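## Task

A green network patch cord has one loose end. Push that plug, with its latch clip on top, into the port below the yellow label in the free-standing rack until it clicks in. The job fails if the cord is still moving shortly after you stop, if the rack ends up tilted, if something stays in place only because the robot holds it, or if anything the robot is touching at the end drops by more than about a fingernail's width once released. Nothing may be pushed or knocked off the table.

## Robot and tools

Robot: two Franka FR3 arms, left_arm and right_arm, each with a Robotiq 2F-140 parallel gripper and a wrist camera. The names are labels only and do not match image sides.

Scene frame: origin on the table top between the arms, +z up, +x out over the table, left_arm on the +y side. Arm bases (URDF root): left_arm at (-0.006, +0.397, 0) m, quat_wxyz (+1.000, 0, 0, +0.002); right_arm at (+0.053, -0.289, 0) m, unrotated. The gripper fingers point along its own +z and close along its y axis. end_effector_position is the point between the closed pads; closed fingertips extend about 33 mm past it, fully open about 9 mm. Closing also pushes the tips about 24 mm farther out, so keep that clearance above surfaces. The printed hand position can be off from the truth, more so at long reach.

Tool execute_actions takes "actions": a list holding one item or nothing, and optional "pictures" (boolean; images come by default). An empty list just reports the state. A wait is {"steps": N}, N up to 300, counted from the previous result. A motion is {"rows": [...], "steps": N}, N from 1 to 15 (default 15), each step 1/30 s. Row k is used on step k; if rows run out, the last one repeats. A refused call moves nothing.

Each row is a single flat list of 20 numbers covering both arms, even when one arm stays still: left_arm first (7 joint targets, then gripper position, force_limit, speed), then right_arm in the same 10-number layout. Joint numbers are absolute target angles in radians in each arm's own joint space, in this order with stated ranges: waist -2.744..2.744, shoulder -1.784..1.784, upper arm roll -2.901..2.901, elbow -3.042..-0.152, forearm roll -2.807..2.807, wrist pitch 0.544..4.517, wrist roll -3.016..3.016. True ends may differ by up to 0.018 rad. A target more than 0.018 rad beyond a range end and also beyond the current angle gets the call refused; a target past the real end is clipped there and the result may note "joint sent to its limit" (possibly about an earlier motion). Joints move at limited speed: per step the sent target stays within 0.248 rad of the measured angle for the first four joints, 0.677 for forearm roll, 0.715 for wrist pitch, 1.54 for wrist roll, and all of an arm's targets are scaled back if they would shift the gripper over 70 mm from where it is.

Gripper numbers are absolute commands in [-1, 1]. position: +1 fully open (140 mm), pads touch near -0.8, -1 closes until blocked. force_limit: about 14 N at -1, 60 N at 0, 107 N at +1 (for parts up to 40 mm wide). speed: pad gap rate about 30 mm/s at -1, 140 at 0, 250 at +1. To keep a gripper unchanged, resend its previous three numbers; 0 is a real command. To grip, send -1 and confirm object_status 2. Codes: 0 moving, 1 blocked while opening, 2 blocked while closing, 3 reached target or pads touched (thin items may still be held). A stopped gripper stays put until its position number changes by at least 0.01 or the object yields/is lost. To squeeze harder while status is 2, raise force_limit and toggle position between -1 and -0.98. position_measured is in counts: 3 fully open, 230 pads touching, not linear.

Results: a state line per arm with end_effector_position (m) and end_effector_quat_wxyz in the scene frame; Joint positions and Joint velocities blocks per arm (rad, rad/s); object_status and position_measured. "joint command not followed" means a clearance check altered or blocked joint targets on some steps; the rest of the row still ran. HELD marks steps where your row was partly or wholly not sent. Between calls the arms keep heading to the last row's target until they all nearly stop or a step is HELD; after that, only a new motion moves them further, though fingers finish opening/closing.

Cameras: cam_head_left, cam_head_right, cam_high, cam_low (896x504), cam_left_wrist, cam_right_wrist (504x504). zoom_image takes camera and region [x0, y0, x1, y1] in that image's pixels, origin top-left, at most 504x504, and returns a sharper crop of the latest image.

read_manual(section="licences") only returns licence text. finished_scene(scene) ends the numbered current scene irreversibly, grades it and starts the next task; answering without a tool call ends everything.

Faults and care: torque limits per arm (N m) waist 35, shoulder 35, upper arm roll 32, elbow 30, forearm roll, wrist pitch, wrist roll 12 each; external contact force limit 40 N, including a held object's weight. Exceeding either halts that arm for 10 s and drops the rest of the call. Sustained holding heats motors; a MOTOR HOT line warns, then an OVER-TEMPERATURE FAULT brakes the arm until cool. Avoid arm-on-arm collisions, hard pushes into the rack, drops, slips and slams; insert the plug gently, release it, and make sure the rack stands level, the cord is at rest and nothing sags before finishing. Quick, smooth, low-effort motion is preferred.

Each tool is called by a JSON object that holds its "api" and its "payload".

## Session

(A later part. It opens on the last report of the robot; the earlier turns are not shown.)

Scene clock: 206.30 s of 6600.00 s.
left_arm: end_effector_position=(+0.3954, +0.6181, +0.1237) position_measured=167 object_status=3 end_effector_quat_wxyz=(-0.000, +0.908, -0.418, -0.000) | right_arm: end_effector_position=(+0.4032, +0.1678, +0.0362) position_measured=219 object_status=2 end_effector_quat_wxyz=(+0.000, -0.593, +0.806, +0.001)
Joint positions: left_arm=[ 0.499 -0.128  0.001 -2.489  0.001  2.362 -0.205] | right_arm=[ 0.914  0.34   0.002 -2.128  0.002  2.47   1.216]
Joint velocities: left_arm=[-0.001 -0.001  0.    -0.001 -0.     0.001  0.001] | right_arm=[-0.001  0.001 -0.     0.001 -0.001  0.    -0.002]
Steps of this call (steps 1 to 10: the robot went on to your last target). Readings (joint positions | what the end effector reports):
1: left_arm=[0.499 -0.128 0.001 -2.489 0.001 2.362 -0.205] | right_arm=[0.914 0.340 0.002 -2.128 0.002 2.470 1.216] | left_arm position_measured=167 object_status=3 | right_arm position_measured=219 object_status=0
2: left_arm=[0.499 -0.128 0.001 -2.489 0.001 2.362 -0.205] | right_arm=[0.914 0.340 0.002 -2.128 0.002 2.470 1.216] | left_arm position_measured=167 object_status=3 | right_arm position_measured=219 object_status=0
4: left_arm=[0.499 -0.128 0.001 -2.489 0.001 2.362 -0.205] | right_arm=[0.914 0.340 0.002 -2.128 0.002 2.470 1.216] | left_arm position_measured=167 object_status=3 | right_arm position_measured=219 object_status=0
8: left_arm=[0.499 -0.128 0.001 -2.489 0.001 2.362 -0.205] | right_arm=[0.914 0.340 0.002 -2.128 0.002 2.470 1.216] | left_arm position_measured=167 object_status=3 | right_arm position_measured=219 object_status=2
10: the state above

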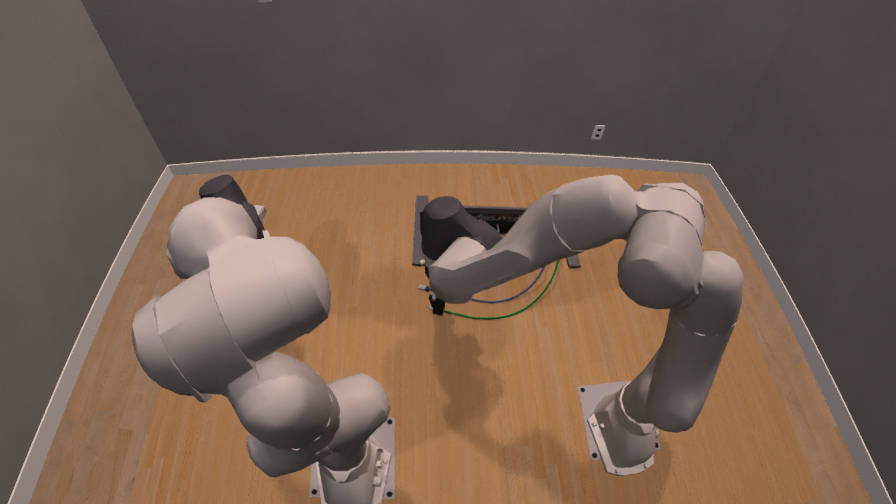

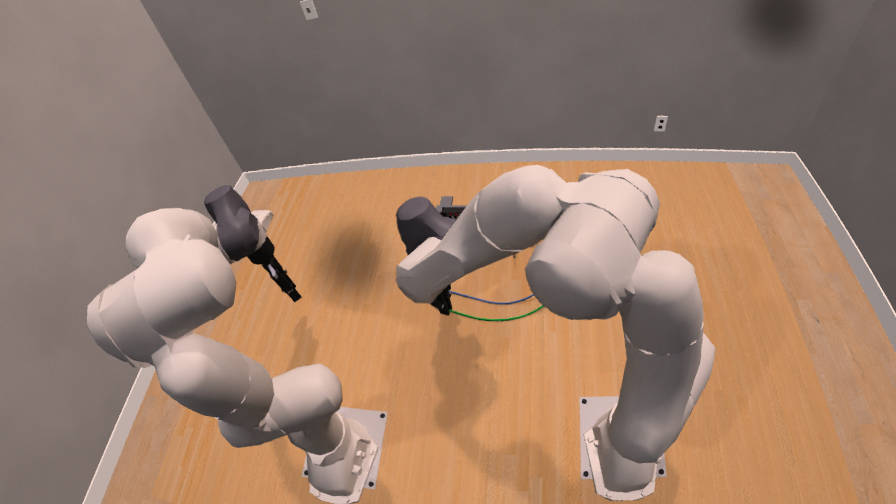

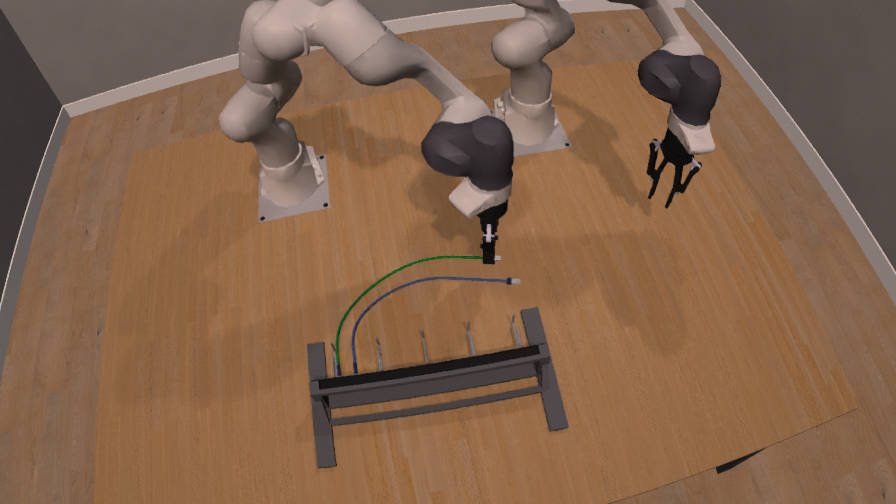

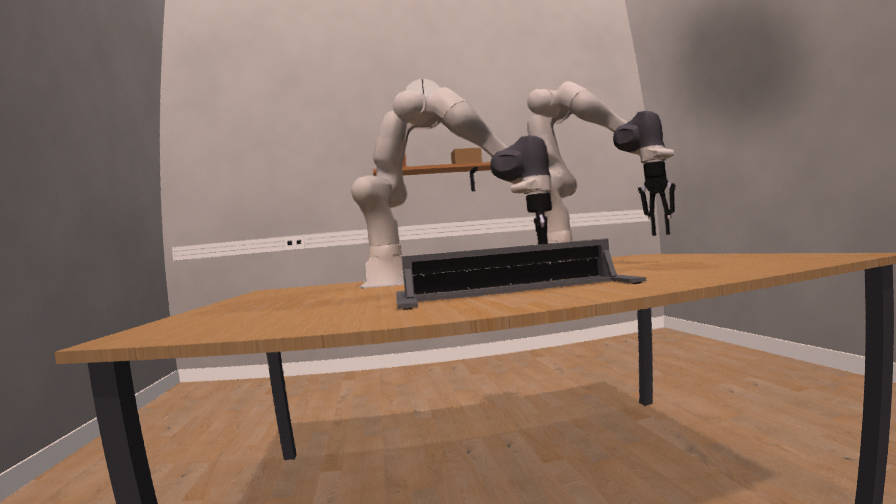

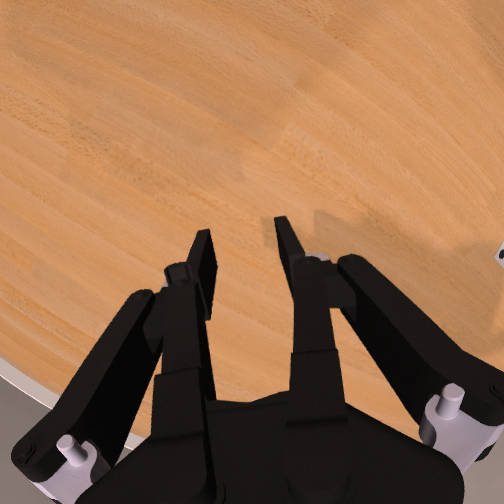

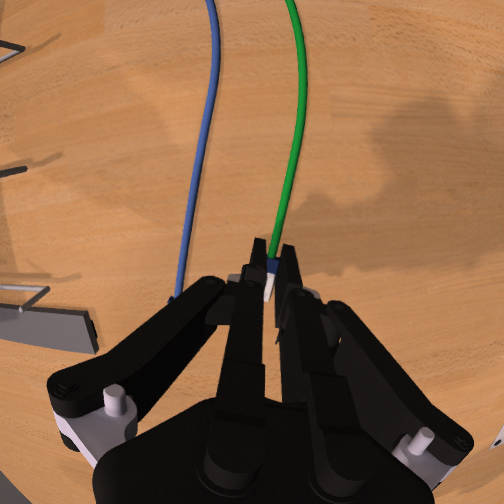

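{"api": "execute_actions", "payload": {"actions": [{"rows":[[0.5,-0.13,0,-2.49,0,2.36,-0.2,-0.3,0,0,0.913,0.336,0,-2.126,0.002,2.461,1.216,-1,0.6,-0.8],[0.5,-0.13,0,-2.49,0,2.36,-0.2,-0.3,0,0,0.913,0.332,0,-2.124,0.002,2.449,1.22,-1,0.6,-0.8],[0.5,-0.13,0,-2.49,0,2.36,-0.2,-0.3,0,0,0.913,0.326,0,-2.122,0.002,2.433,1.23,-1,0.6,-0.8],[0.5,-0.13,0,-2.49,0,2.36,-0.2,-0.3,0,0,0.913,0.317,0,-2.119,0.002,2.414,1.245,-1,0.6,-0.8],[0.5,-0.13,0,-2.49,0,2.36,-0.2,-0.3,0,0,0.912,0.306,0,-2.115,0.002,2.394,1.265,-1,0.6,-0.8],[0.5,-0.13,0,-2.49,0,2.36,-0.2,-0.3,0,0,0.91,0.294,0,-2.111,0.002,2.374,1.29,-1,0.6,-0.8],[0.5,-0.13,0,-2.49,0,2.36,-0.2,-0.3,0,0,0.907,0.281,0,-2.106,0.002,2.354,1.32,-1,0.6,-0.8],[0.5,-0.13,0,-2.49,0,2.36,-0.2,-0.3,0,0,0.903,0.268,0,-2.101,0.002,2.335,1.35,-1,0.6,-0.8],[0.5,-0.13,0,-2.49,0,2.36,-0.2,-0.3,0,0,0.897,0.255,0,-2.096,0.002,2.318,1.38,-1,0.6,-0.8],[0.5,-0.13,0,-2.49,0,2.36,-0.2,-0.3,0,0,0.889,0.243,0,-2.09,0.002,2.304,1.41,-1,0.6,-0.8],[0.5,-0.13,0,-2.49,0,2.36,-0.2,-0.3,0,0,0.879,0.233,0,-2.084,0.002,2.293,1.44,-1,0.6,-0.8],[0.5,-0.13,0,-2.49,0,2.36,-0.2,-0.3,0,0,0.867,0.225,0,-2.078,0.002,2.284,1.47,-1,0.6,-0.8],[0.5,-0.13,0,-2.49,0,2.36,-0.2,-0.3,0,0,0.853,0.219,0,-2.072,0.002,2.277,1.5,-1,0.6,-0.8],[0.5,-0.13,0,-2.49,0,2.36,-0.2,-0.3,0,0,0.837,0.215,0,-2.066,0.002,2.272,1.53,-1,0.6,-0.8],[0.5,-0.13,0,-2.49,0,2.36,-0.2,-0.3,0,0,0.82,0.214,0,-2.06,0.002,2.268,1.56,-1,0.6,-0.8]]}], "pictures": false}}

{"api": "execute_actions", "payload": {"actions": [{"rows":[[0.5,-0.13,0,-2.49,0,2.36,-0.2,-0.3,0,0,0.802,0.215,0,-2.054,0.002,2.264,1.59,-1,0.6,-0.8],[0.5,-0.13,0,-2.49,0,2.36,-0.2,-0.3,0,0,0.784,0.217,0,-2.048,0.002,2.261,1.62,-1,0.6,-0.8],[0.5,-0.13,0,-2.49,0,2.36,-0.2,-0.3,0,0,0.766,0.22,0,-2.042,0.002,2.258,1.65,-1,0.6,-0.8],[0.5,-0.13,0,-2.49,0,2.36,-0.2,-0.3,0,0,0.748,0.224,0,-2.036,0.002,2.256,1.68,-1,0.6,-0.8],[0.5,-0.13,0,-2.49,0,2.36,-0.2,-0.3,0,0,0.73,0.228,0,-2.03,0.002,2.254,1.71,-1,0.6,-0.8],[0.5,-0.13,0,-2.49,0,2.36,-0.2,-0.3,0,0,0.712,0.233,0,-2.024,0.002,2.253,1.74,-1,0.6,-0.8],[0.5,-0.13,0,-2.49,0,2.36,-0.2,-0.3,0,0,0.694,0.238,0,-2.018,0.002,2.252,1.77,-1,0.6,-0.8],[0.5,-0.13,0,-2.49,0,2.36,-0.2,-0.3,0,0,0.676,0.243,0,-2.012,0.002,2.251,1.8,-1,0.6,-0.8],[0.5,-0.13,0,-2.49,0,2.36,-0.2,-0.3,0,0,0.658,0.248,0,-2.006,0.002,2.25,1.83,-1,0.6,-0.8],[0.5,-0.13,0,-2.49,0,2.36,-0.2,-0.3,0,0,0.64,0.253,0,-2.0,0.002,2.249,1.86,-1,0.6,-0.8],[0.5,-0.13,0,-2.49,0,2.36,-0.2,-0.3,0,0,0.622,0.258,0,-1.994,0.002,2.248,1.89,-1,0.6,-0.8],[0.5,-0.13,0,-2.49,0,2.36,-0.2,-0.3,0,0,0.604,0.263,0,-1.988,0.002,2.247,1.92,-1,0.6,-0.8],[0.5,-0.13,0,-2.49,0,2.36,-0.2,-0.3,0,0,0.586,0.268,0,-1.982,0.002,2.246,1.95,-1,0.6,-0.8],[0.5,-0.13,0,-2.49,0,2.36,-0.2,-0.3,0,0,0.568,0.273,0,-1.976,0.002,2.245,1.975,-1,0.6,-0.8],[0.5,-0.13,0,-2.49,0,2.36,-0.2,-0.3,0,0,0.55,0.278,0,-1.97,0.002,2.244,2.0,-1,0.6,-0.8]]}], "pictures": false}}

{"api": "execute_actions", "payload": {"actions": [{"rows":[[0.5,-0.13,0,-2.49,0,2.36,-0.2,-0.3,0,0,0.532,0.283,0,-1.964,0.002,2.243,2.02,-1,0.6,-0.8],[0.5,-0.13,0,-2.49,0,2.36,-0.2,-0.3,0,0,0.515,0.288,0,-1.958,0.002,2.243,2.035,-1,0.6,-0.8],[0.5,-0.13,0,-2.49,0,2.36,-0.2,-0.3,0,0,0.499,0.293,0,-1.952,0.002,2.243,2.045,-1,0.6,-0.8],[0.5,-0.13,0,-2.49,0,2.36,-0.2,-0.3,0,0,0.484,0.298,0,-1.946,0.002,2.243,2.05,-1,0.6,-0.8],[0.5,-0.13,0,-2.49,0,2.36,-0.2,-0.3,0,0,0.47,0.303,0,-1.941,0.002,2.243,2.05,-1,0.6,-0.8],[0.5,-0.13,0,-2.49,0,2.36,-0.2,-0.3,0,0,0.458,0.308,0,-1.936,0.002,2.243,2.05,-1,0.6,-0.8],[0.5,-0.13,0,-2.49,0,2.36,-0.2,-0.3,0,0,0.447,0.312,0,-1.932,0.002,2.243,2.045,-1,0.6,-0.8],[0.5,-0.13,0,-2.49,0,2.36,-0.2,-0.3,0,0,0.438,0.316,0,-1.928,0.002,2.243,2.04,-1,0.6,-0.8],[0.5,-0.13,0,-2.49,0,2.36,-0.2,-0.3,0,0,0.43,0.319,0,-1.925,0.002,2.243,2.03,-1,0.6,-0.8],[0.5,-0.13,0,-2.49,0,2.36,-0.2,-0.3,0,0,0.424,0.322,0,-1.922,0.002,2.243,2.02,-1,0.6,-0.8],[0.5,-0.13,0,-2.49,0,2.36,-0.2,-0.3,0,0,0.419,0.324,0,-1.92,0.002,2.243,2.015,-1,0.6,-0.8],[0.5,-0.13,0,-2.49,0,2.36,-0.2,-0.3,0,0,0.415,0.326,0,-1.918,0.002,2.243,2.01,-1,0.6,-0.8],[0.5,-0.13,0,-2.49,0,2.36,-0.2,-0.3,0,0,0.413,0.327,0,-1.917,0.002,2.243,2.005,-1,0.6,-0.8],[0.5,-0.13,0,-2.49,0,2.36,-0.2,-0.3,0,0,0.412,0.328,0,-1.916,0.002,2.243,2.0,-1,0.6,-0.8],[0.5,-0.13,0,-2.49,0,2.36,-0.2,-0.3,0,0,0.412,0.328,0,-1.916,0.002,2.243,1.995,-1,0.6,-0.8]]}], "pictures": false}}

{"api": "execute_actions", "payload": {"actions": [{"steps":20}]}}

Scene clock: 240.20 s of 6600.00 s.
left_arm: end_effector_position=(+0.3954, +0.6181, +0.1237) position_measured=167 object_status=3 end_effector_quat_wxyz=(-0.000, +0.908, -0.418, -0.000) | right_arm: end_effector_position=(+0.4356, +0.1554, +0.1130) position_measured=219 object_status=2 end_effector_quat_wxyz=(+0.008, -0.504, +0.863, +0.004)
Joint positions: left_arm=[ 0.499 -0.128  0.001 -2.489  0.001  2.362 -0.205] | right_arm=[ 0.855  0.223  0.004 -2.073  0.002  2.315  1.37 ]
Joint velocities: left_arm=[ 0.001 -0.     0.001  0.001  0.    -0.     0.001] | right_arm=[-0.407 -0.188 -0.008  0.194  0.001 -0.251  0.616]
Steps of this call (steps 1 to 15: the robot went on to your last target; steps 16 to 90: nothing new was sent; then 30.40 s passed at rest; steps 91 to 105: all 15 steps of this action). Readings (joint positions | what the end effector reports):
91: left_arm=[0.499 -0.128 0.001 -2.489 0.001 2.362 -0.205] | right_arm=[0.914 0.340 0.002 -2.128 0.002 2.468 1.216] | left_arm position_measured=167 object_status=3 | right_arm position_measured=219 object_status=2
92: left_arm=[0.499 -0.128 0.001 -2.489 0.001 2.362 -0.205] | right_arm=[0.914 0.339 0.002 -2.128 0.002 2.466 1.216] | left_arm position_measured=167 object_status=3 | right_arm position_measured=219 object_status=2
94: left_arm=[0.499 -0.128 0.001 -2.489 0.001 2.362 -0.205] | right_arm=[0.914 0.334 0.002 -2.127 0.002 2.453 1.219] | left_arm position_measured=167 object_status=3 | right_arm position_measured=219 object_status=2
98: left_arm=[0.499 -0.128 0.001 -2.489 0.001 2.362 -0.205] | right_arm=[0.911 0.301 0.002 -2.116 0.002 2.403 1.249] | left_arm position_measured=167 object_status=3 | right_arm position_measured=219 object_status=2
105: the state above

Scene clock: 240.70 s of 6600.00 s.
left_arm: end_effector_position=(+0.3954, +0.6181, +0.1237) position_measured=167 object_status=3 end_effector_quat_wxyz=(-0.000, +0.908, -0.418, -0.000) | right_arm: end_effector_position=(+0.5528, +0.0466, +0.1206) position_measured=219 object_status=2 end_effector_quat_wxyz=(+0.001, -0.200, +0.980, +0.001)
Joint positions: left_arm=[ 0.499 -0.128  0.001 -2.489  0.001  2.362 -0.205] | right_arm=[ 0.59   0.266  0.001 -1.985  0.002  2.254  1.757]
Joint velocities: left_arm=[ 0.     0.     0.     0.    -0.     0.001 -0.   ] | right_arm=[-0.522  0.147 -0.019  0.17   0.002 -0.04   0.793]
Steps of this call (steps 1 to 15: all 15 steps of this action). Readings (joint positions | what the end effector reports):
1: left_arm=[0.499 -0.128 0.001 -2.489 0.001 2.362 -0.205] | right_arm=[0.840 0.218 0.004 -2.067 0.002 2.307 1.392] | left_arm position_measured=167 object_status=3 | right_arm position_measured=219 object_status=2
2: left_arm=[0.499 -0.128 0.001 -2.489 0.001 2.362 -0.205] | right_arm=[0.824 0.216 0.004 -2.060 0.002 2.299 1.415] | left_arm position_measured=167 object_status=3 | right_arm position_measured=219 object_status=2
4: left_arm=[0.499 -0.128 0.001 -2.489 0.001 2.362 -0.205] | right_arm=[0.789 0.216 0.003 -2.048 0.002 2.287 1.463] | left_arm position_measured=167 object_status=3 | right_arm position_measured=219 object_status=2
8: left_arm=[0.499 -0.128 0.001 -2.489 0.001 2.362 -0.205] | right_arm=[0.716 0.229 0.001 -2.026 0.002 2.270 1.565] | left_arm position_measured=167 object_status=3 | right_arm position_measured=219 object_status=2
15: the state above

Scene clock: 241.20 s of 6600.00 s.
left_arm: end_effector_position=(+0.3954, +0.6181, +0.1237) position_measured=167 object_status=3 end_effector_quat_wxyz=(-0.000, +0.908, -0.418, -0.000) | right_arm: end_effector_position=(+0.6192, -0.0407, +0.1121) position_measured=219 object_status=2 end_effector_quat_wxyz=(-0.000, -0.008, +1.000, +0.000)
Joint positions: left_arm=[ 0.499 -0.128  0.001 -2.489  0.001  2.362 -0.205] | right_arm=[ 0.415  0.324 -0.002 -1.921  0.002  2.246  1.966]
Joint velocities: left_arm=[-0.001  0.     0.     0.    -0.001  0.001 -0.   ] | right_arm=[-0.058  0.034 -0.001  0.029  0.001 -0.002  0.082]
Steps of this call (steps 1 to 15: all 15 steps of this action). Readings (joint positions | what the end effector reports):
1: left_arm=[0.499 -0.128 0.001 -2.489 0.001 2.362 -0.205] | right_arm=[0.572 0.271 0.001 -1.979 0.002 2.253 1.784] | left_arm position_measured=167 object_status=3 | right_arm position_measured=219 object_status=2
2: left_arm=[0.499 -0.128 0.001 -2.489 0.001 2.362 -0.205] | right_arm=[0.554 0.276 0.000 -1.973 0.002 2.251 1.809] | left_arm position_measured=167 object_status=3 | right_arm position_measured=219 object_status=2
4: left_arm=[0.499 -0.128 0.001 -2.489 0.001 2.362 -0.205] | right_arm=[0.520 0.286 -0.000 -1.961 0.002 2.249 1.855] | left_arm position_measured=167 object_status=3 | right_arm position_measured=219 object_status=2
8: left_arm=[0.499 -0.128 0.001 -2.489 0.001 2.362 -0.205] | right_arm=[0.462 0.305 -0.001 -1.940 0.002 2.248 1.921] | left_arm position_measured=167 object_status=3 | right_arm position_measured=219 object_status=2
15: the state above

Scene clock: 241.87 s of 6600.00 s.
left_arm: end_effector_position=(+0.3954, +0.6181, +0.1237) position_measured=167 object_status=3 end_effector_quat_wxyz=(-0.000, +0.908, -0.418, -0.000) | right_arm: end_effector_position=(+0.6203, -0.0415, +0.1122) position_measured=219 object_status=2 end_effector_quat_wxyz=(+0.000, +0.004, +1.000, +0.001)
Joint positions: left_arm=[ 0.499 -0.128  0.001 -2.489  0.001  2.362 -0.205] | right_arm=[ 0.413  0.326 -0.002 -1.919  0.002  2.245  1.988]
Joint velocities: left_arm=[ 0.    -0.001  0.001 -0.001 -0.001 -0.001  0.001] | right_arm=[ 0.    -0.001 -0.001  0.    -0.    -0.002  0.01 ]
Steps of this call (steps 1 to 20: the robot went on to your last target). Readings (joint positions | what the end effector reports):
1: left_arm=[0.499 -0.128 0.001 -2.489 0.001 2.362 -0.205] | right_arm=[0.414 0.325 -0.002 -1.921 0.002 2.246 1.969] | left_arm position_measured=167 object_status=3 | right_arm position_measured=219 object_status=2
2: left_arm=[0.499 -0.128 0.001 -2.489 0.001 2.362 -0.205] | right_arm=[0.413 0.326 -0.002 -1.920 0.002 2.246 1.971] | left_arm position_measured=167 object_status=3 | right_arm position_measured=219 object_status=2
4: left_arm=[0.499 -0.128 0.001 -2.489 0.001 2.362 -0.205] | right_arm=[0.413 0.326 -0.002 -1.919 0.002 2.246 1.975] | left_arm position_measured=167 object_status=3 | right_arm position_measured=219 object_status=2
8: left_arm=[0.499 -0.128 0.001 -2.489 0.001 2.362 -0.205] | right_arm=[0.413 0.326 -0.002 -1.919 0.002 2.246 1.981] | left_arm position_measured=167 object_status=3 | right_arm position_measured=219 object_status=2
20: the state above

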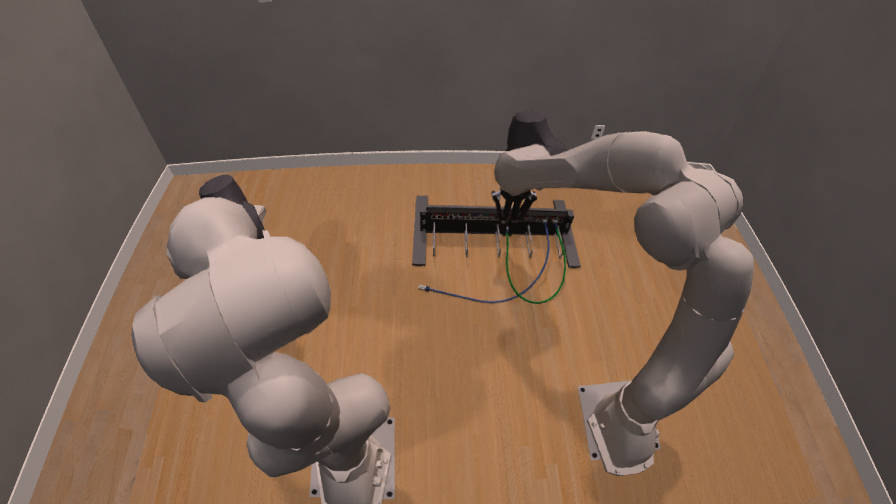

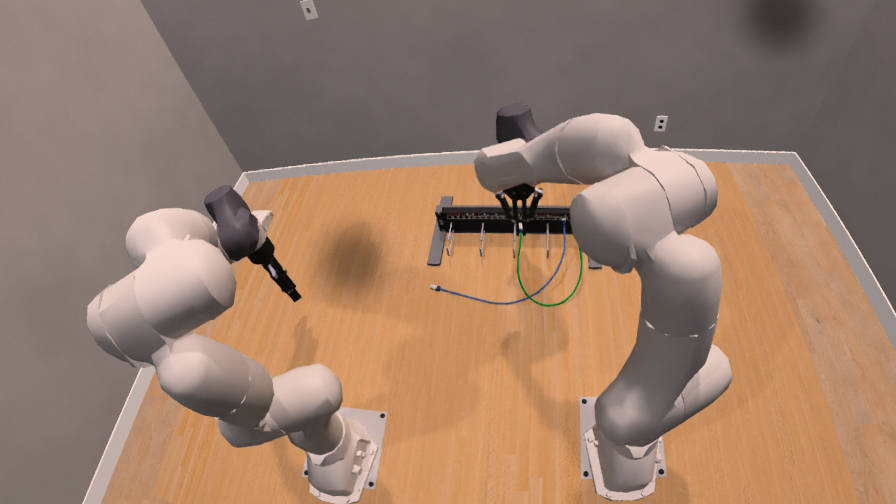

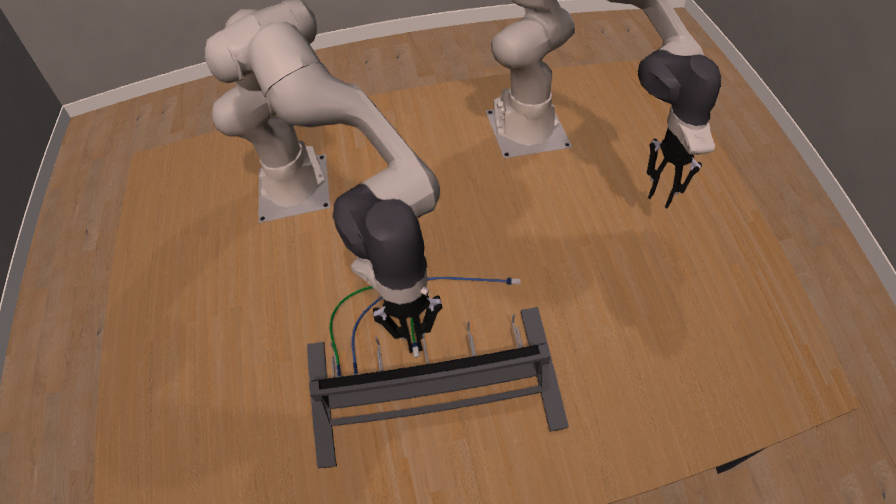

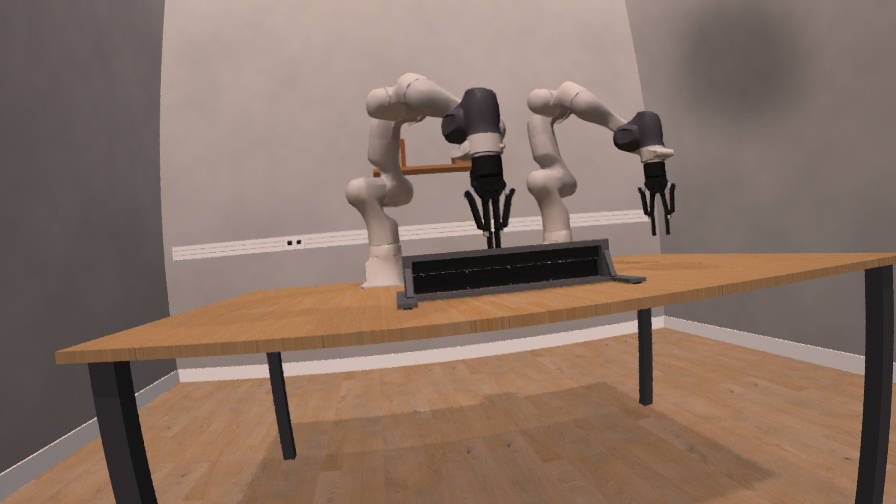

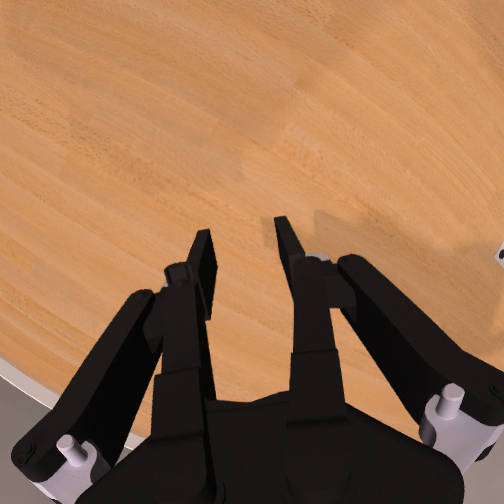

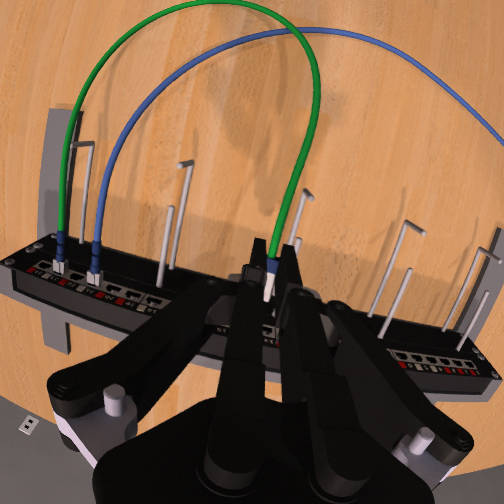

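{"api": "zoom_image", "payload": {"camera": "cam_right_wrist", "region": [200, 230, 340, 370]}}

{"api": "zoom_image", "payload": {"camera": "cam_head_right", "region": [490, 200, 550, 250]}}

{"api": "zoom_image", "payload": {"camera": "cam_high", "region": [385, 320, 455, 380]}}

Region (200, 230, 340, 370) of cam_right_wrist's 504x504 image, scaled by 3.600, with more detail than that image has.

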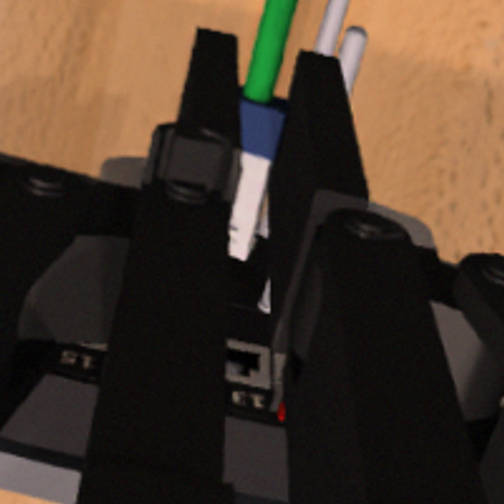

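Region (490, 200, 550, 250) of cam_head_right's 896x504 image, scaled by 8.400, with more detail than that image has.

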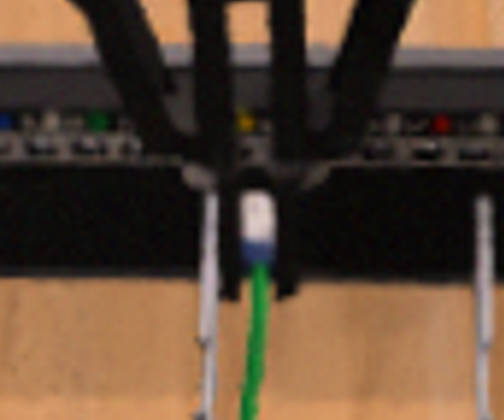

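Region (385, 320, 455, 380) of cam_high's 896x504 image, scaled by 7.200, with more detail than that image has; it fills the top 432 rows of this view, and the rest is white.

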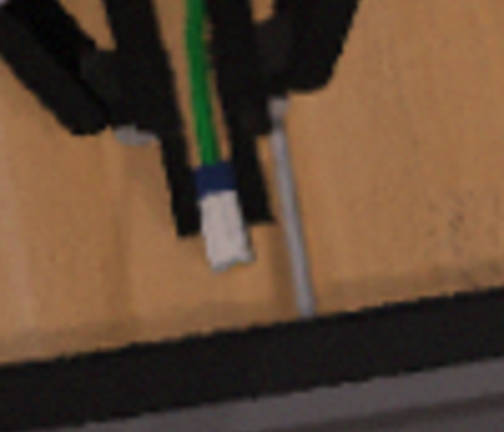

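{"api": "execute_actions", "payload": {"actions": [{"rows":[[0.5,-0.13,0,-2.49,0,2.36,-0.2,-0.3,0,0,0.414,0.329,-0.002,-1.915,0.002,2.242,2.005,-1,0.6,-0.8],[0.5,-0.13,0,-2.49,0,2.36,-0.2,-0.3,0,0,0.4145,0.331,-0.002,-1.912,0.002,2.24,2.015,-1,0.6,-0.8],[0.5,-0.13,0,-2.49,0,2.36,-0.2,-0.3,0,0,0.415,0.334,-0.002,-1.908,0.002,2.238,2.02,-1,0.6,-0.8],[0.5,-0.13,0,-2.49,0,2.36,-0.2,-0.3,0,0,0.4154,0.338,-0.002,-1.903,0.002,2.236,2.02,-1,0.6,-0.8],[0.5,-0.13,0,-2.49,0,2.36,-0.2,-0.3,0,0,0.4157,0.3425,-0.002,-1.897,0.002,2.234,2.02,-1,0.6,-0.8],[0.5,-0.13,0,-2.49,0,2.36,-0.2,-0.3,0,0,0.4157,0.347,-0.002,-1.891,0.002,2.232,2.015,-1,0.6,-0.8],[0.5,-0.13,0,-2.49,0,2.36,-0.2,-0.3,0,0,0.4157,0.352,-0.002,-1.885,0.002,2.231,2.01,-1,0.6,-0.8],[0.5,-0.13,0,-2.49,0,2.36,-0.2,-0.3,0,0,0.4157,0.357,-0.002,-1.879,0.002,2.23,2.009,-1,0.6,-0.8],[0.5,-0.13,0,-2.49,0,2.36,-0.2,-0.3,0,0,0.4157,0.3615,-0.002,-1.873,0.002,2.23,2.009,-1,0.6,-0.8],[0.5,-0.13,0,-2.49,0,2.36,-0.2,-0.3,0,0,0.4157,0.366,-0.002,-1.868,0.002,2.23,2.009,-1,0.6,-0.8],[0.5,-0.13,0,-2.49,0,2.36,-0.2,-0.3,0,0,0.4157,0.37,-0.002,-1.863,0.002,2.23,2.009,-1,0.6,-0.8],[0.5,-0.13,0,-2.49,0,2.36,-0.2,-0.3,0,0,0.4157,0.373,-0.002,-1.859,0.002,2.23,2.009,-1,0.6,-0.8],[0.5,-0.13,0,-2.49,0,2.36,-0.2,-0.3,0,0,0.4157,0.375,-0.002,-1.8565,0.002,2.23,2.009,-1,0.6,-0.8],[0.5,-0.13,0,-2.49,0,2.36,-0.2,-0.3,0,0,0.4157,0.3765,-0.002,-1.855,0.002,2.23,2.009,-1,0.6,-0.8],[0.5,-0.13,0,-2.49,0,2.36,-0.2,-0.3,0,0,0.4157,0.377,-0.002,-1.8542,0.002,2.23,2.009,-1,0.6,-0.8]]}], "pictures": false}}

{"api": "execute_actions", "payload": {"actions": [{"steps":12}]}}

{"api": "zoom_image", "payload": {"camera": "cam_right_wrist", "region": [230, 260, 310, 350]}}

{"api": "zoom_image", "payload": {"camera": "cam_head_right", "region": [490, 200, 550, 250]}}

Scene clock: 273.50 s of 6600.00 s.
left_arm: end_effector_position=(+0.3954, +0.6181, +0.1237) position_measured=167 object_status=3 end_effector_quat_wxyz=(-0.000, +0.908, -0.418, -0.000) | right_arm: end_effector_position=(+0.6328, -0.0351, +0.1077) position_measured=219 object_status=2 end_effector_quat_wxyz=(-0.000, +0.011, +1.000, +0.000)
Joint positions: left_arm=[ 0.499 -0.128  0.001 -2.489  0.001  2.362 -0.205] | right_arm=[ 0.414  0.372 -0.002 -1.862  0.002  2.234  2.003]
Joint velocities: left_arm=[-0.    -0.001 -0.001 -0.003 -0.001  0.     0.   ] | right_arm=[ 0.001  0.059 -0.     0.065 -0.    -0.008  0.004]
Steps of this call (steps 1 to 15: the robot went on to your last target; steps 16 to 90: nothing new was sent; then 28.13 s passed at rest; steps 91 to 105: all 15 steps of this action). Readings (joint positions | what the end effector reports):
91: left_arm=[0.499 -0.128 0.001 -2.489 0.001 2.362 -0.205] | right_arm=[0.413 0.326 -0.002 -1.918 0.002 2.245 1.992] | left_arm position_measured=167 object_status=3 | right_arm position_measured=219 object_status=2
92: left_arm=[0.499 -0.128 0.001 -2.489 0.001 2.362 -0.205] | right_arm=[0.413 0.327 -0.002 -1.917 0.002 2.245 1.994] | left_arm position_measured=167 object_status=3 | right_arm position_measured=219 object_status=2
94: left_arm=[0.499 -0.128 0.001 -2.489 0.001 2.362 -0.205] | right_arm=[0.413 0.330 -0.002 -1.912 0.002 2.243 1.998] | left_arm position_measured=167 object_status=3 | right_arm position_measured=219 object_status=2
98: left_arm=[0.499 -0.128 0.001 -2.489 0.001 2.362 -0.205] | right_arm=[0.414 0.345 -0.002 -1.893 0.002 2.238 2.002] | left_arm position_measured=167 object_status=3 | right_arm position_measured=219 object_status=2
105: the state above

Scene clock: 273.90 s of 6600.00 s.
left_arm: end_effector_position=(+0.3954, +0.6181, +0.1237) position_measured=167 object_status=3 end_effector_quat_wxyz=(-0.000, +0.908, -0.418, -0.000) | right_arm: end_effector_position=(+0.6340, -0.0345, +0.1076) position_measured=219 object_status=2 end_effector_quat_wxyz=(-0.000, +0.012, +1.000, +0.000)
Joint positions: left_arm=[ 0.499 -0.128  0.001 -2.489  0.001  2.362 -0.205] | right_arm=[ 0.414  0.375 -0.002 -1.857  0.002  2.232  2.004]
Joint velocities: left_arm=[-0.    -0.001  0.001  0.001  0.002  0.001  0.001] | right_arm=[-0.    -0.    -0.    -0.    -0.    -0.002  0.003]
Steps of this call (steps 1 to 12: the robot went on to your last target). Readings (joint positions | what the end effector reports):
1: left_arm=[0.499 -0.128 0.001 -2.489 0.001 2.362 -0.205] | right_arm=[0.414 0.373 -0.002 -1.860 0.002 2.234 2.004] | left_arm position_measured=167 object_status=3 | right_arm position_measured=219 object_status=2
2: left_arm=[0.499 -0.128 0.001 -2.489 0.001 2.362 -0.205] | right_arm=[0.414 0.374 -0.002 -1.859 0.002 2.233 2.004] | left_arm position_measured=167 object_status=3 | right_arm position_measured=219 object_status=2
4: left_arm=[0.499 -0.128 0.001 -2.489 0.001 2.362 -0.205] | right_arm=[0.414 0.375 -0.002 -1.858 0.002 2.233 2.004] | left_arm position_measured=167 object_status=3 | right_arm position_measured=219 object_status=2
8: left_arm=[0.499 -0.128 0.001 -2.489 0.001 2.362 -0.205] | right_arm=[0.414 0.375 -0.002 -1.857 0.002 2.233 2.004] | left_arm position_measured=167 object_status=3 | right_arm position_measured=219 object_status=2
12: the state above

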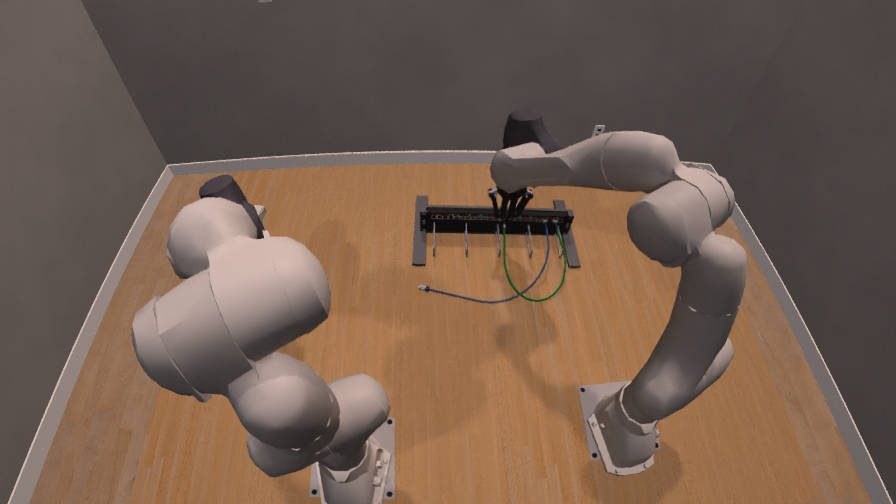

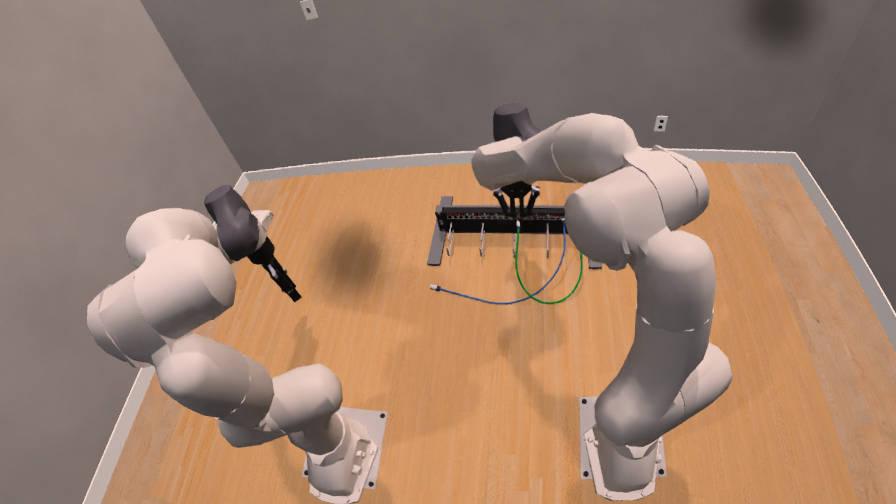

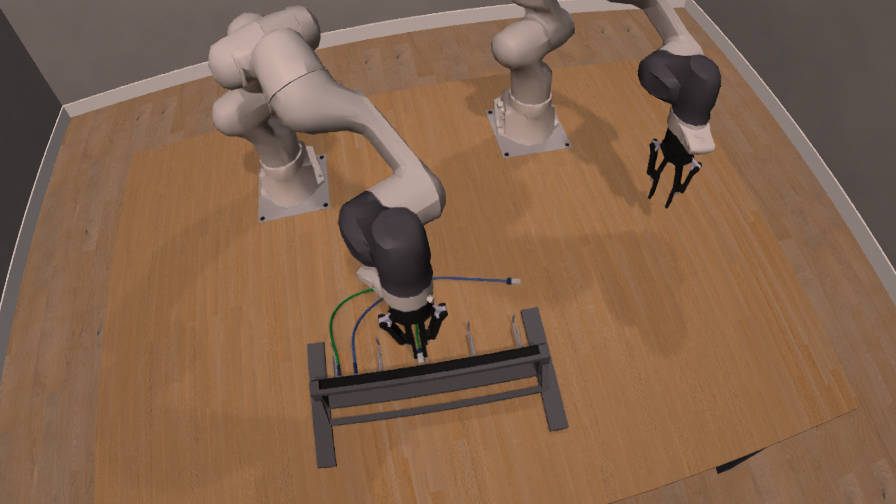

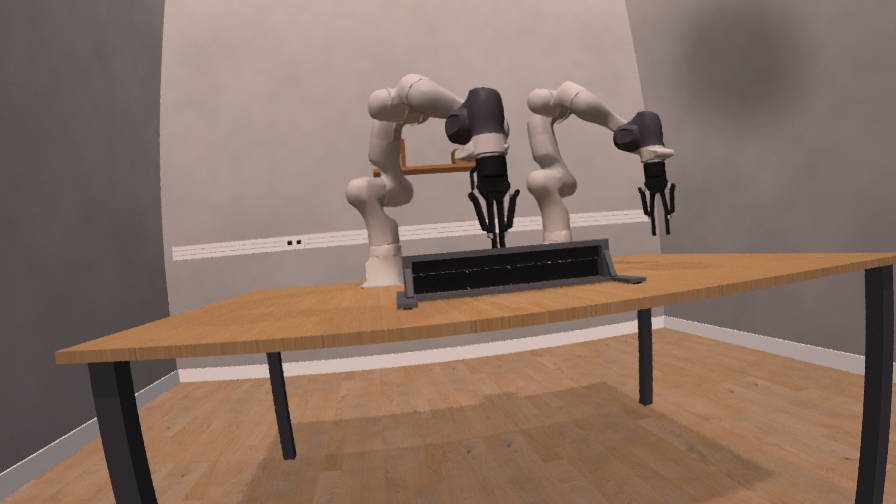

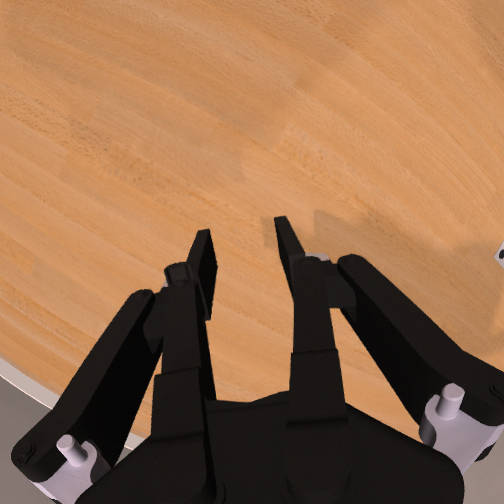

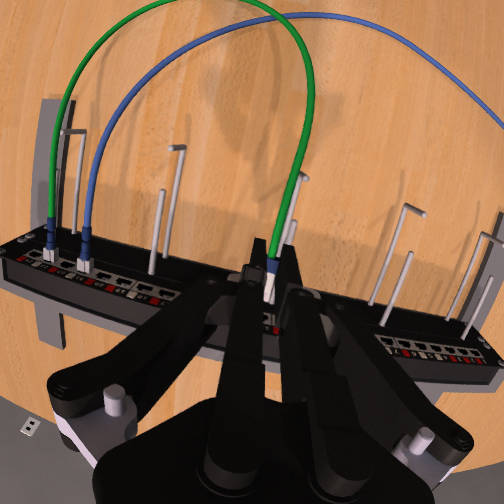

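Region (230, 260, 310, 350) of cam_right_wrist's 504x504 image, scaled by 5.600, with more detail than that image has.

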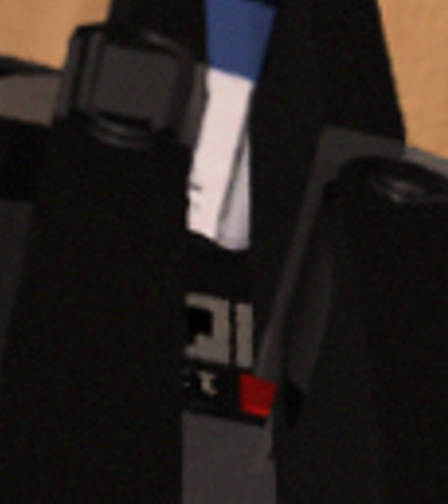

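Region (490, 200, 550, 250) of cam_head_right's 896x504 image, scaled by 8.400, with more detail than that image has.

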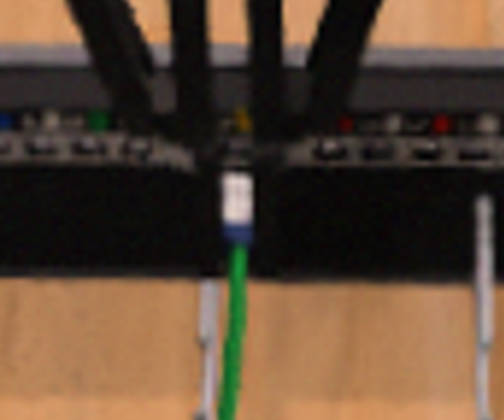

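{"api": "execute_actions", "payload": {"actions": [{"rows":[[0.5,-0.13,0,-2.49,0,2.36,-0.2,-0.3,0,0,0.4135,0.378,-0.002,-1.8527,0.002,2.228,2.006,-1,0.6,-0.8],[0.5,-0.13,0,-2.49,0,2.36,-0.2,-0.3,0,0,0.413,0.3795,-0.002,-1.85,0.002,2.226,2.006,-1,0.6,-0.8],[0.5,-0.13,0,-2.49,0,2.36,-0.2,-0.3,0,0,0.4127,0.3815,-0.002,-1.847,0.002,2.224,2.006,-1,0.6,-0.8],[0.5,-0.13,0,-2.49,0,2.36,-0.2,-0.3,0,0,0.4124,0.384,-0.002,-1.843,0.002,2.222,2.006,-1,0.6,-0.8],[0.5,-0.13,0,-2.49,0,2.36,-0.2,-0.3,0,0,0.4121,0.3865,-0.002,-1.839,0.002,2.2205,2.006,-1,0.6,-0.8],[0.5,-0.13,0,-2.49,0,2.36,-0.2,-0.3,0,0,0.4118,0.389,-0.002,-1.835,0.002,2.2195,2.006,-1,0.6,-0.8],[0.5,-0.13,0,-2.49,0,2.36,-0.2,-0.3,0,0,0.4115,0.3915,-0.002,-1.8315,0.002,2.219,2.006,-1,0.6,-0.8],[0.5,-0.13,0,-2.49,0,2.36,-0.2,-0.3,0,0,0.4112,0.3935,-0.002,-1.8285,0.002,2.219,2.006,-1,0.6,-0.8],[0.5,-0.13,0,-2.49,0,2.36,-0.2,-0.3,0,0,0.411,0.395,-0.002,-1.826,0.002,2.219,2.006,-1,0.6,-0.8],[0.5,-0.13,0,-2.49,0,2.36,-0.2,-0.3,0,0,0.4109,0.3962,-0.002,-1.8243,0.002,2.219,2.006,-1,0.6,-0.8],[0.5,-0.13,0,-2.49,0,2.36,-0.2,-0.3,0,0,0.4109,0.3968,-0.002,-1.8235,0.002,2.219,2.006,-1,0.6,-0.8]],"steps":15}], "pictures": false}}

{"api": "execute_actions", "payload": {"actions": [{"steps":8}]}}

{"api": "zoom_image", "payload": {"camera": "cam_right_wrist", "region": [230, 260, 310, 350]}}

{"api": "zoom_image", "payload": {"camera": "cam_head_right", "region": [490, 200, 550, 250]}}

Scene clock: 293.20 s of 6600.00 s.
left_arm: end_effector_position=(+0.3954, +0.6181, +0.1237) position_measured=167 object_status=3 end_effector_quat_wxyz=(-0.000, +0.908, -0.418, -0.000) | right_arm: end_effector_position=(+0.6408, -0.0328, +0.1076) position_measured=219 object_status=2 end_effector_quat_wxyz=(+0.000, +0.013, +1.000, +0.001)
Joint positions: left_arm=[ 0.499 -0.128  0.001 -2.489  0.001  2.362 -0.205] | right_arm=[ 0.412  0.394 -0.002 -1.827  0.002  2.222  2.005]
Joint velocities: left_arm=[-0.     0.    -0.002 -0.     0.001 -0.    -0.   ] | right_arm=[-0.001  0.006  0.     0.01  -0.    -0.007  0.001]
Steps of this call (steps 1 to 15: the robot went on to your last target; steps 16 to 90: nothing new was sent; then 15.80 s passed at rest; steps 91 to 105: all 15 steps of this action). Readings (joint positions | what the end effector reports):
91: left_arm=[0.499 -0.128 0.001 -2.489 0.001 2.362 -0.205] | right_arm=[0.414 0.375 -0.002 -1.856 0.002 2.232 2.005] | left_arm position_measured=167 object_status=3 | right_arm position_measured=219 object_status=2
92: left_arm=[0.499 -0.128 0.001 -2.489 0.001 2.362 -0.205] | right_arm=[0.414 0.376 -0.002 -1.855 0.002 2.231 2.005] | left_arm position_measured=167 object_status=3 | right_arm position_measured=219 object_status=2
94: left_arm=[0.499 -0.128 0.001 -2.489 0.001 2.362 -0.205] | right_arm=[0.414 0.378 -0.002 -1.851 0.002 2.229 2.005] | left_arm position_measured=167 object_status=3 | right_arm position_measured=219 object_status=2
98: left_arm=[0.499 -0.128 0.001 -2.489 0.001 2.362 -0.205] | right_arm=[0.414 0.387 -0.002 -1.838 0.002 2.225 2.005] | left_arm position_measured=167 object_status=3 | right_arm position_measured=219 object_status=2
105: the state above

Scene clock: 293.47 s of 6600.00 s.
left_arm: end_effector_position=(+0.3954, +0.6181, +0.1237) position_measured=167 object_status=3 end_effector_quat_wxyz=(-0.000, +0.908, -0.418, -0.000) | right_arm: end_effector_position=(+0.6409, -0.0328, +0.1077) position_measured=219 object_status=2 end_effector_quat_wxyz=(+0.000, +0.013, +1.000, +0.000)
Joint positions: left_arm=[ 0.499 -0.128  0.001 -2.489  0.001  2.362 -0.205] | right_arm=[ 0.412  0.395 -0.002 -1.826  0.002  2.222  2.005]
Joint velocities: left_arm=[ 0.     0.001  0.    -0.002 -0.002 -0.001  0.001] | right_arm=[-0.     0.001 -0.001  0.     0.    -0.002  0.   ]
Steps of this call (steps 1 to 8: the robot went on to your last target). Readings (joint positions | what the end effector reports):
1: left_arm=[0.499 -0.128 0.001 -2.489 0.001 2.362 -0.205] | right_arm=[0.412 0.395 -0.002 -1.827 0.002 2.222 2.005] | left_arm position_measured=167 object_status=3 | right_arm position_measured=219 object_status=2
2: left_arm=[0.499 -0.128 0.001 -2.489 0.001 2.362 -0.205] | right_arm=[0.412 0.395 -0.002 -1.827 0.002 2.222 2.005] | left_arm position_measured=167 object_status=3 | right_arm position_measured=219 object_status=2
4: left_arm=[0.499 -0.128 0.001 -2.489 0.001 2.362 -0.205] | right_arm=[0.412 0.395 -0.002 -1.826 0.002 2.222 2.005] | left_arm position_measured=167 object_status=3 | right_arm position_measured=219 object_status=2
8: the state above

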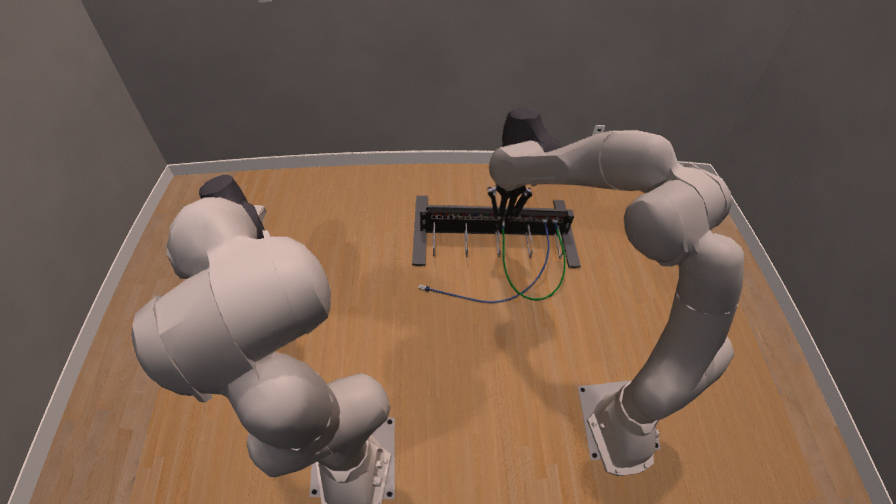

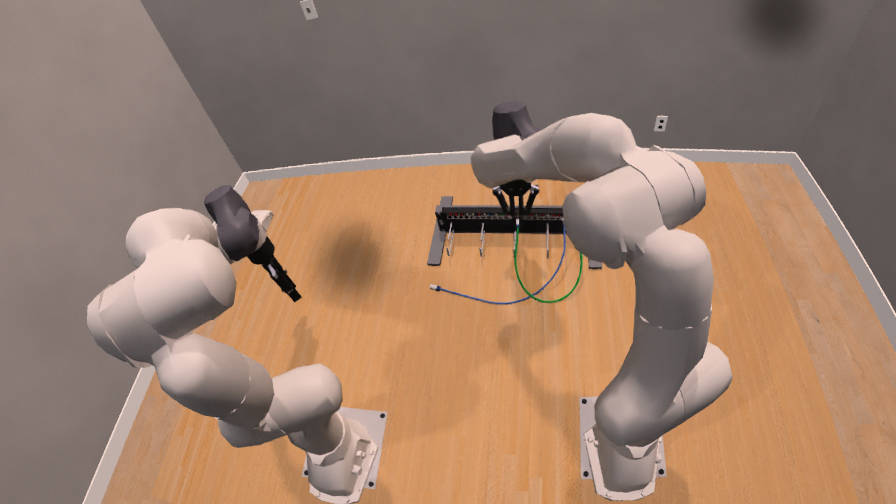

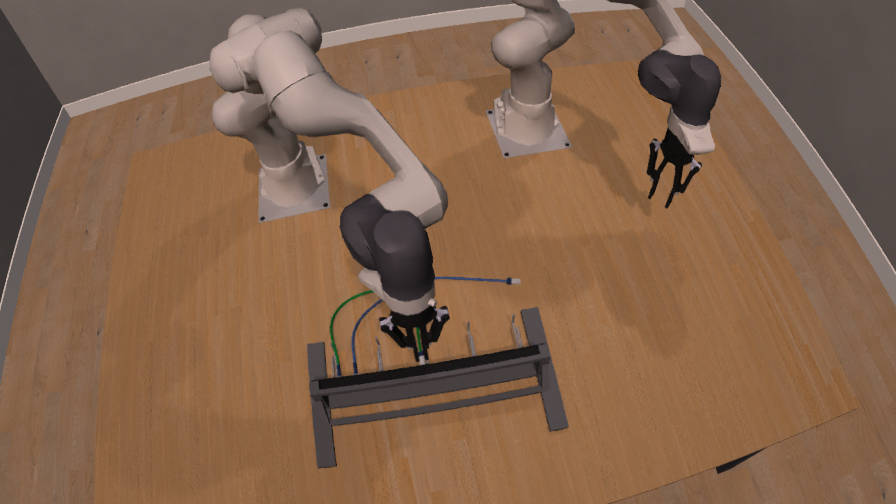

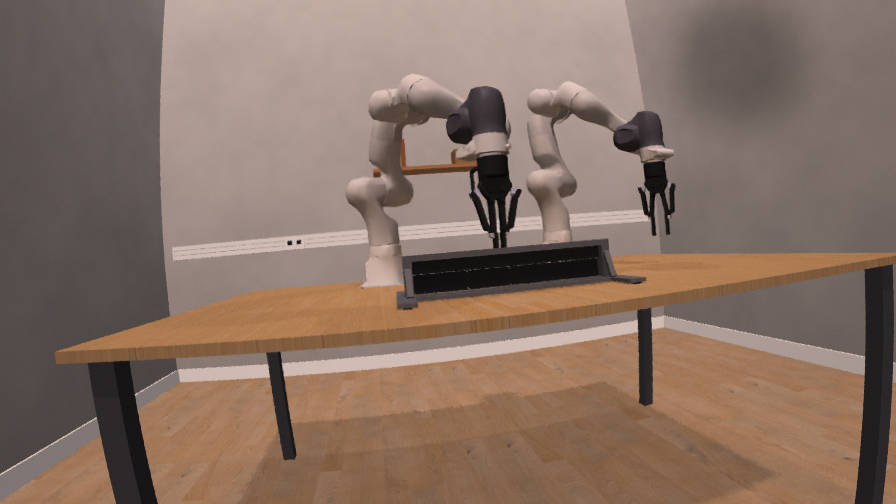

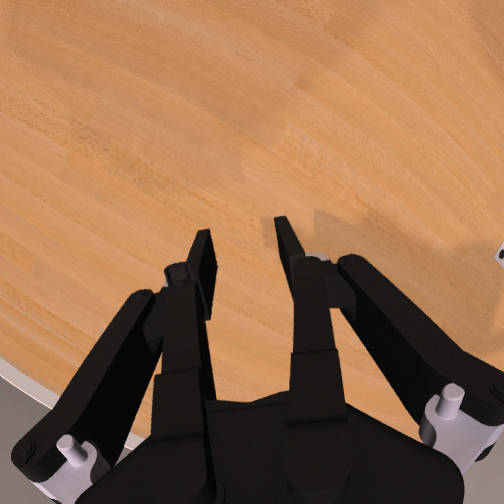

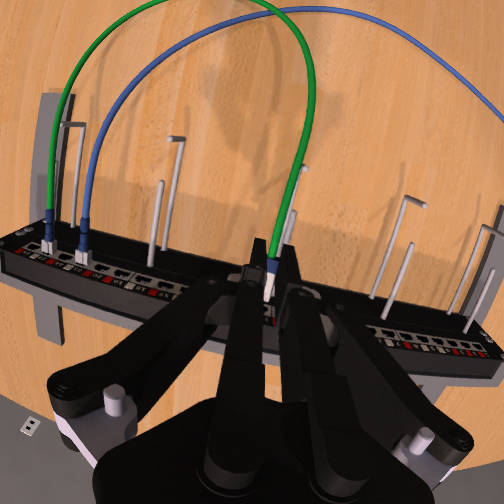

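Region (230, 260, 310, 350) of cam_right_wrist's 504x504 image, scaled by 5.600, with more detail than that image has.

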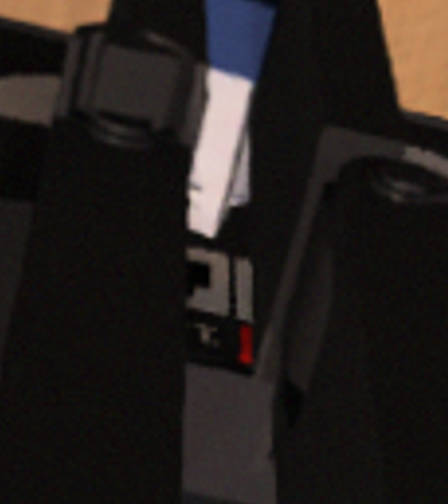

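Region (490, 200, 550, 250) of cam_head_right's 896x504 image, scaled by 8.400, with more detail than that image has.

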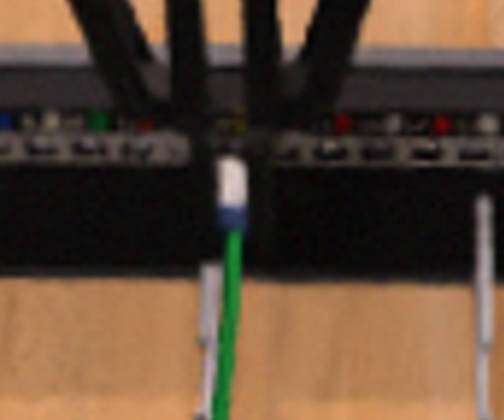

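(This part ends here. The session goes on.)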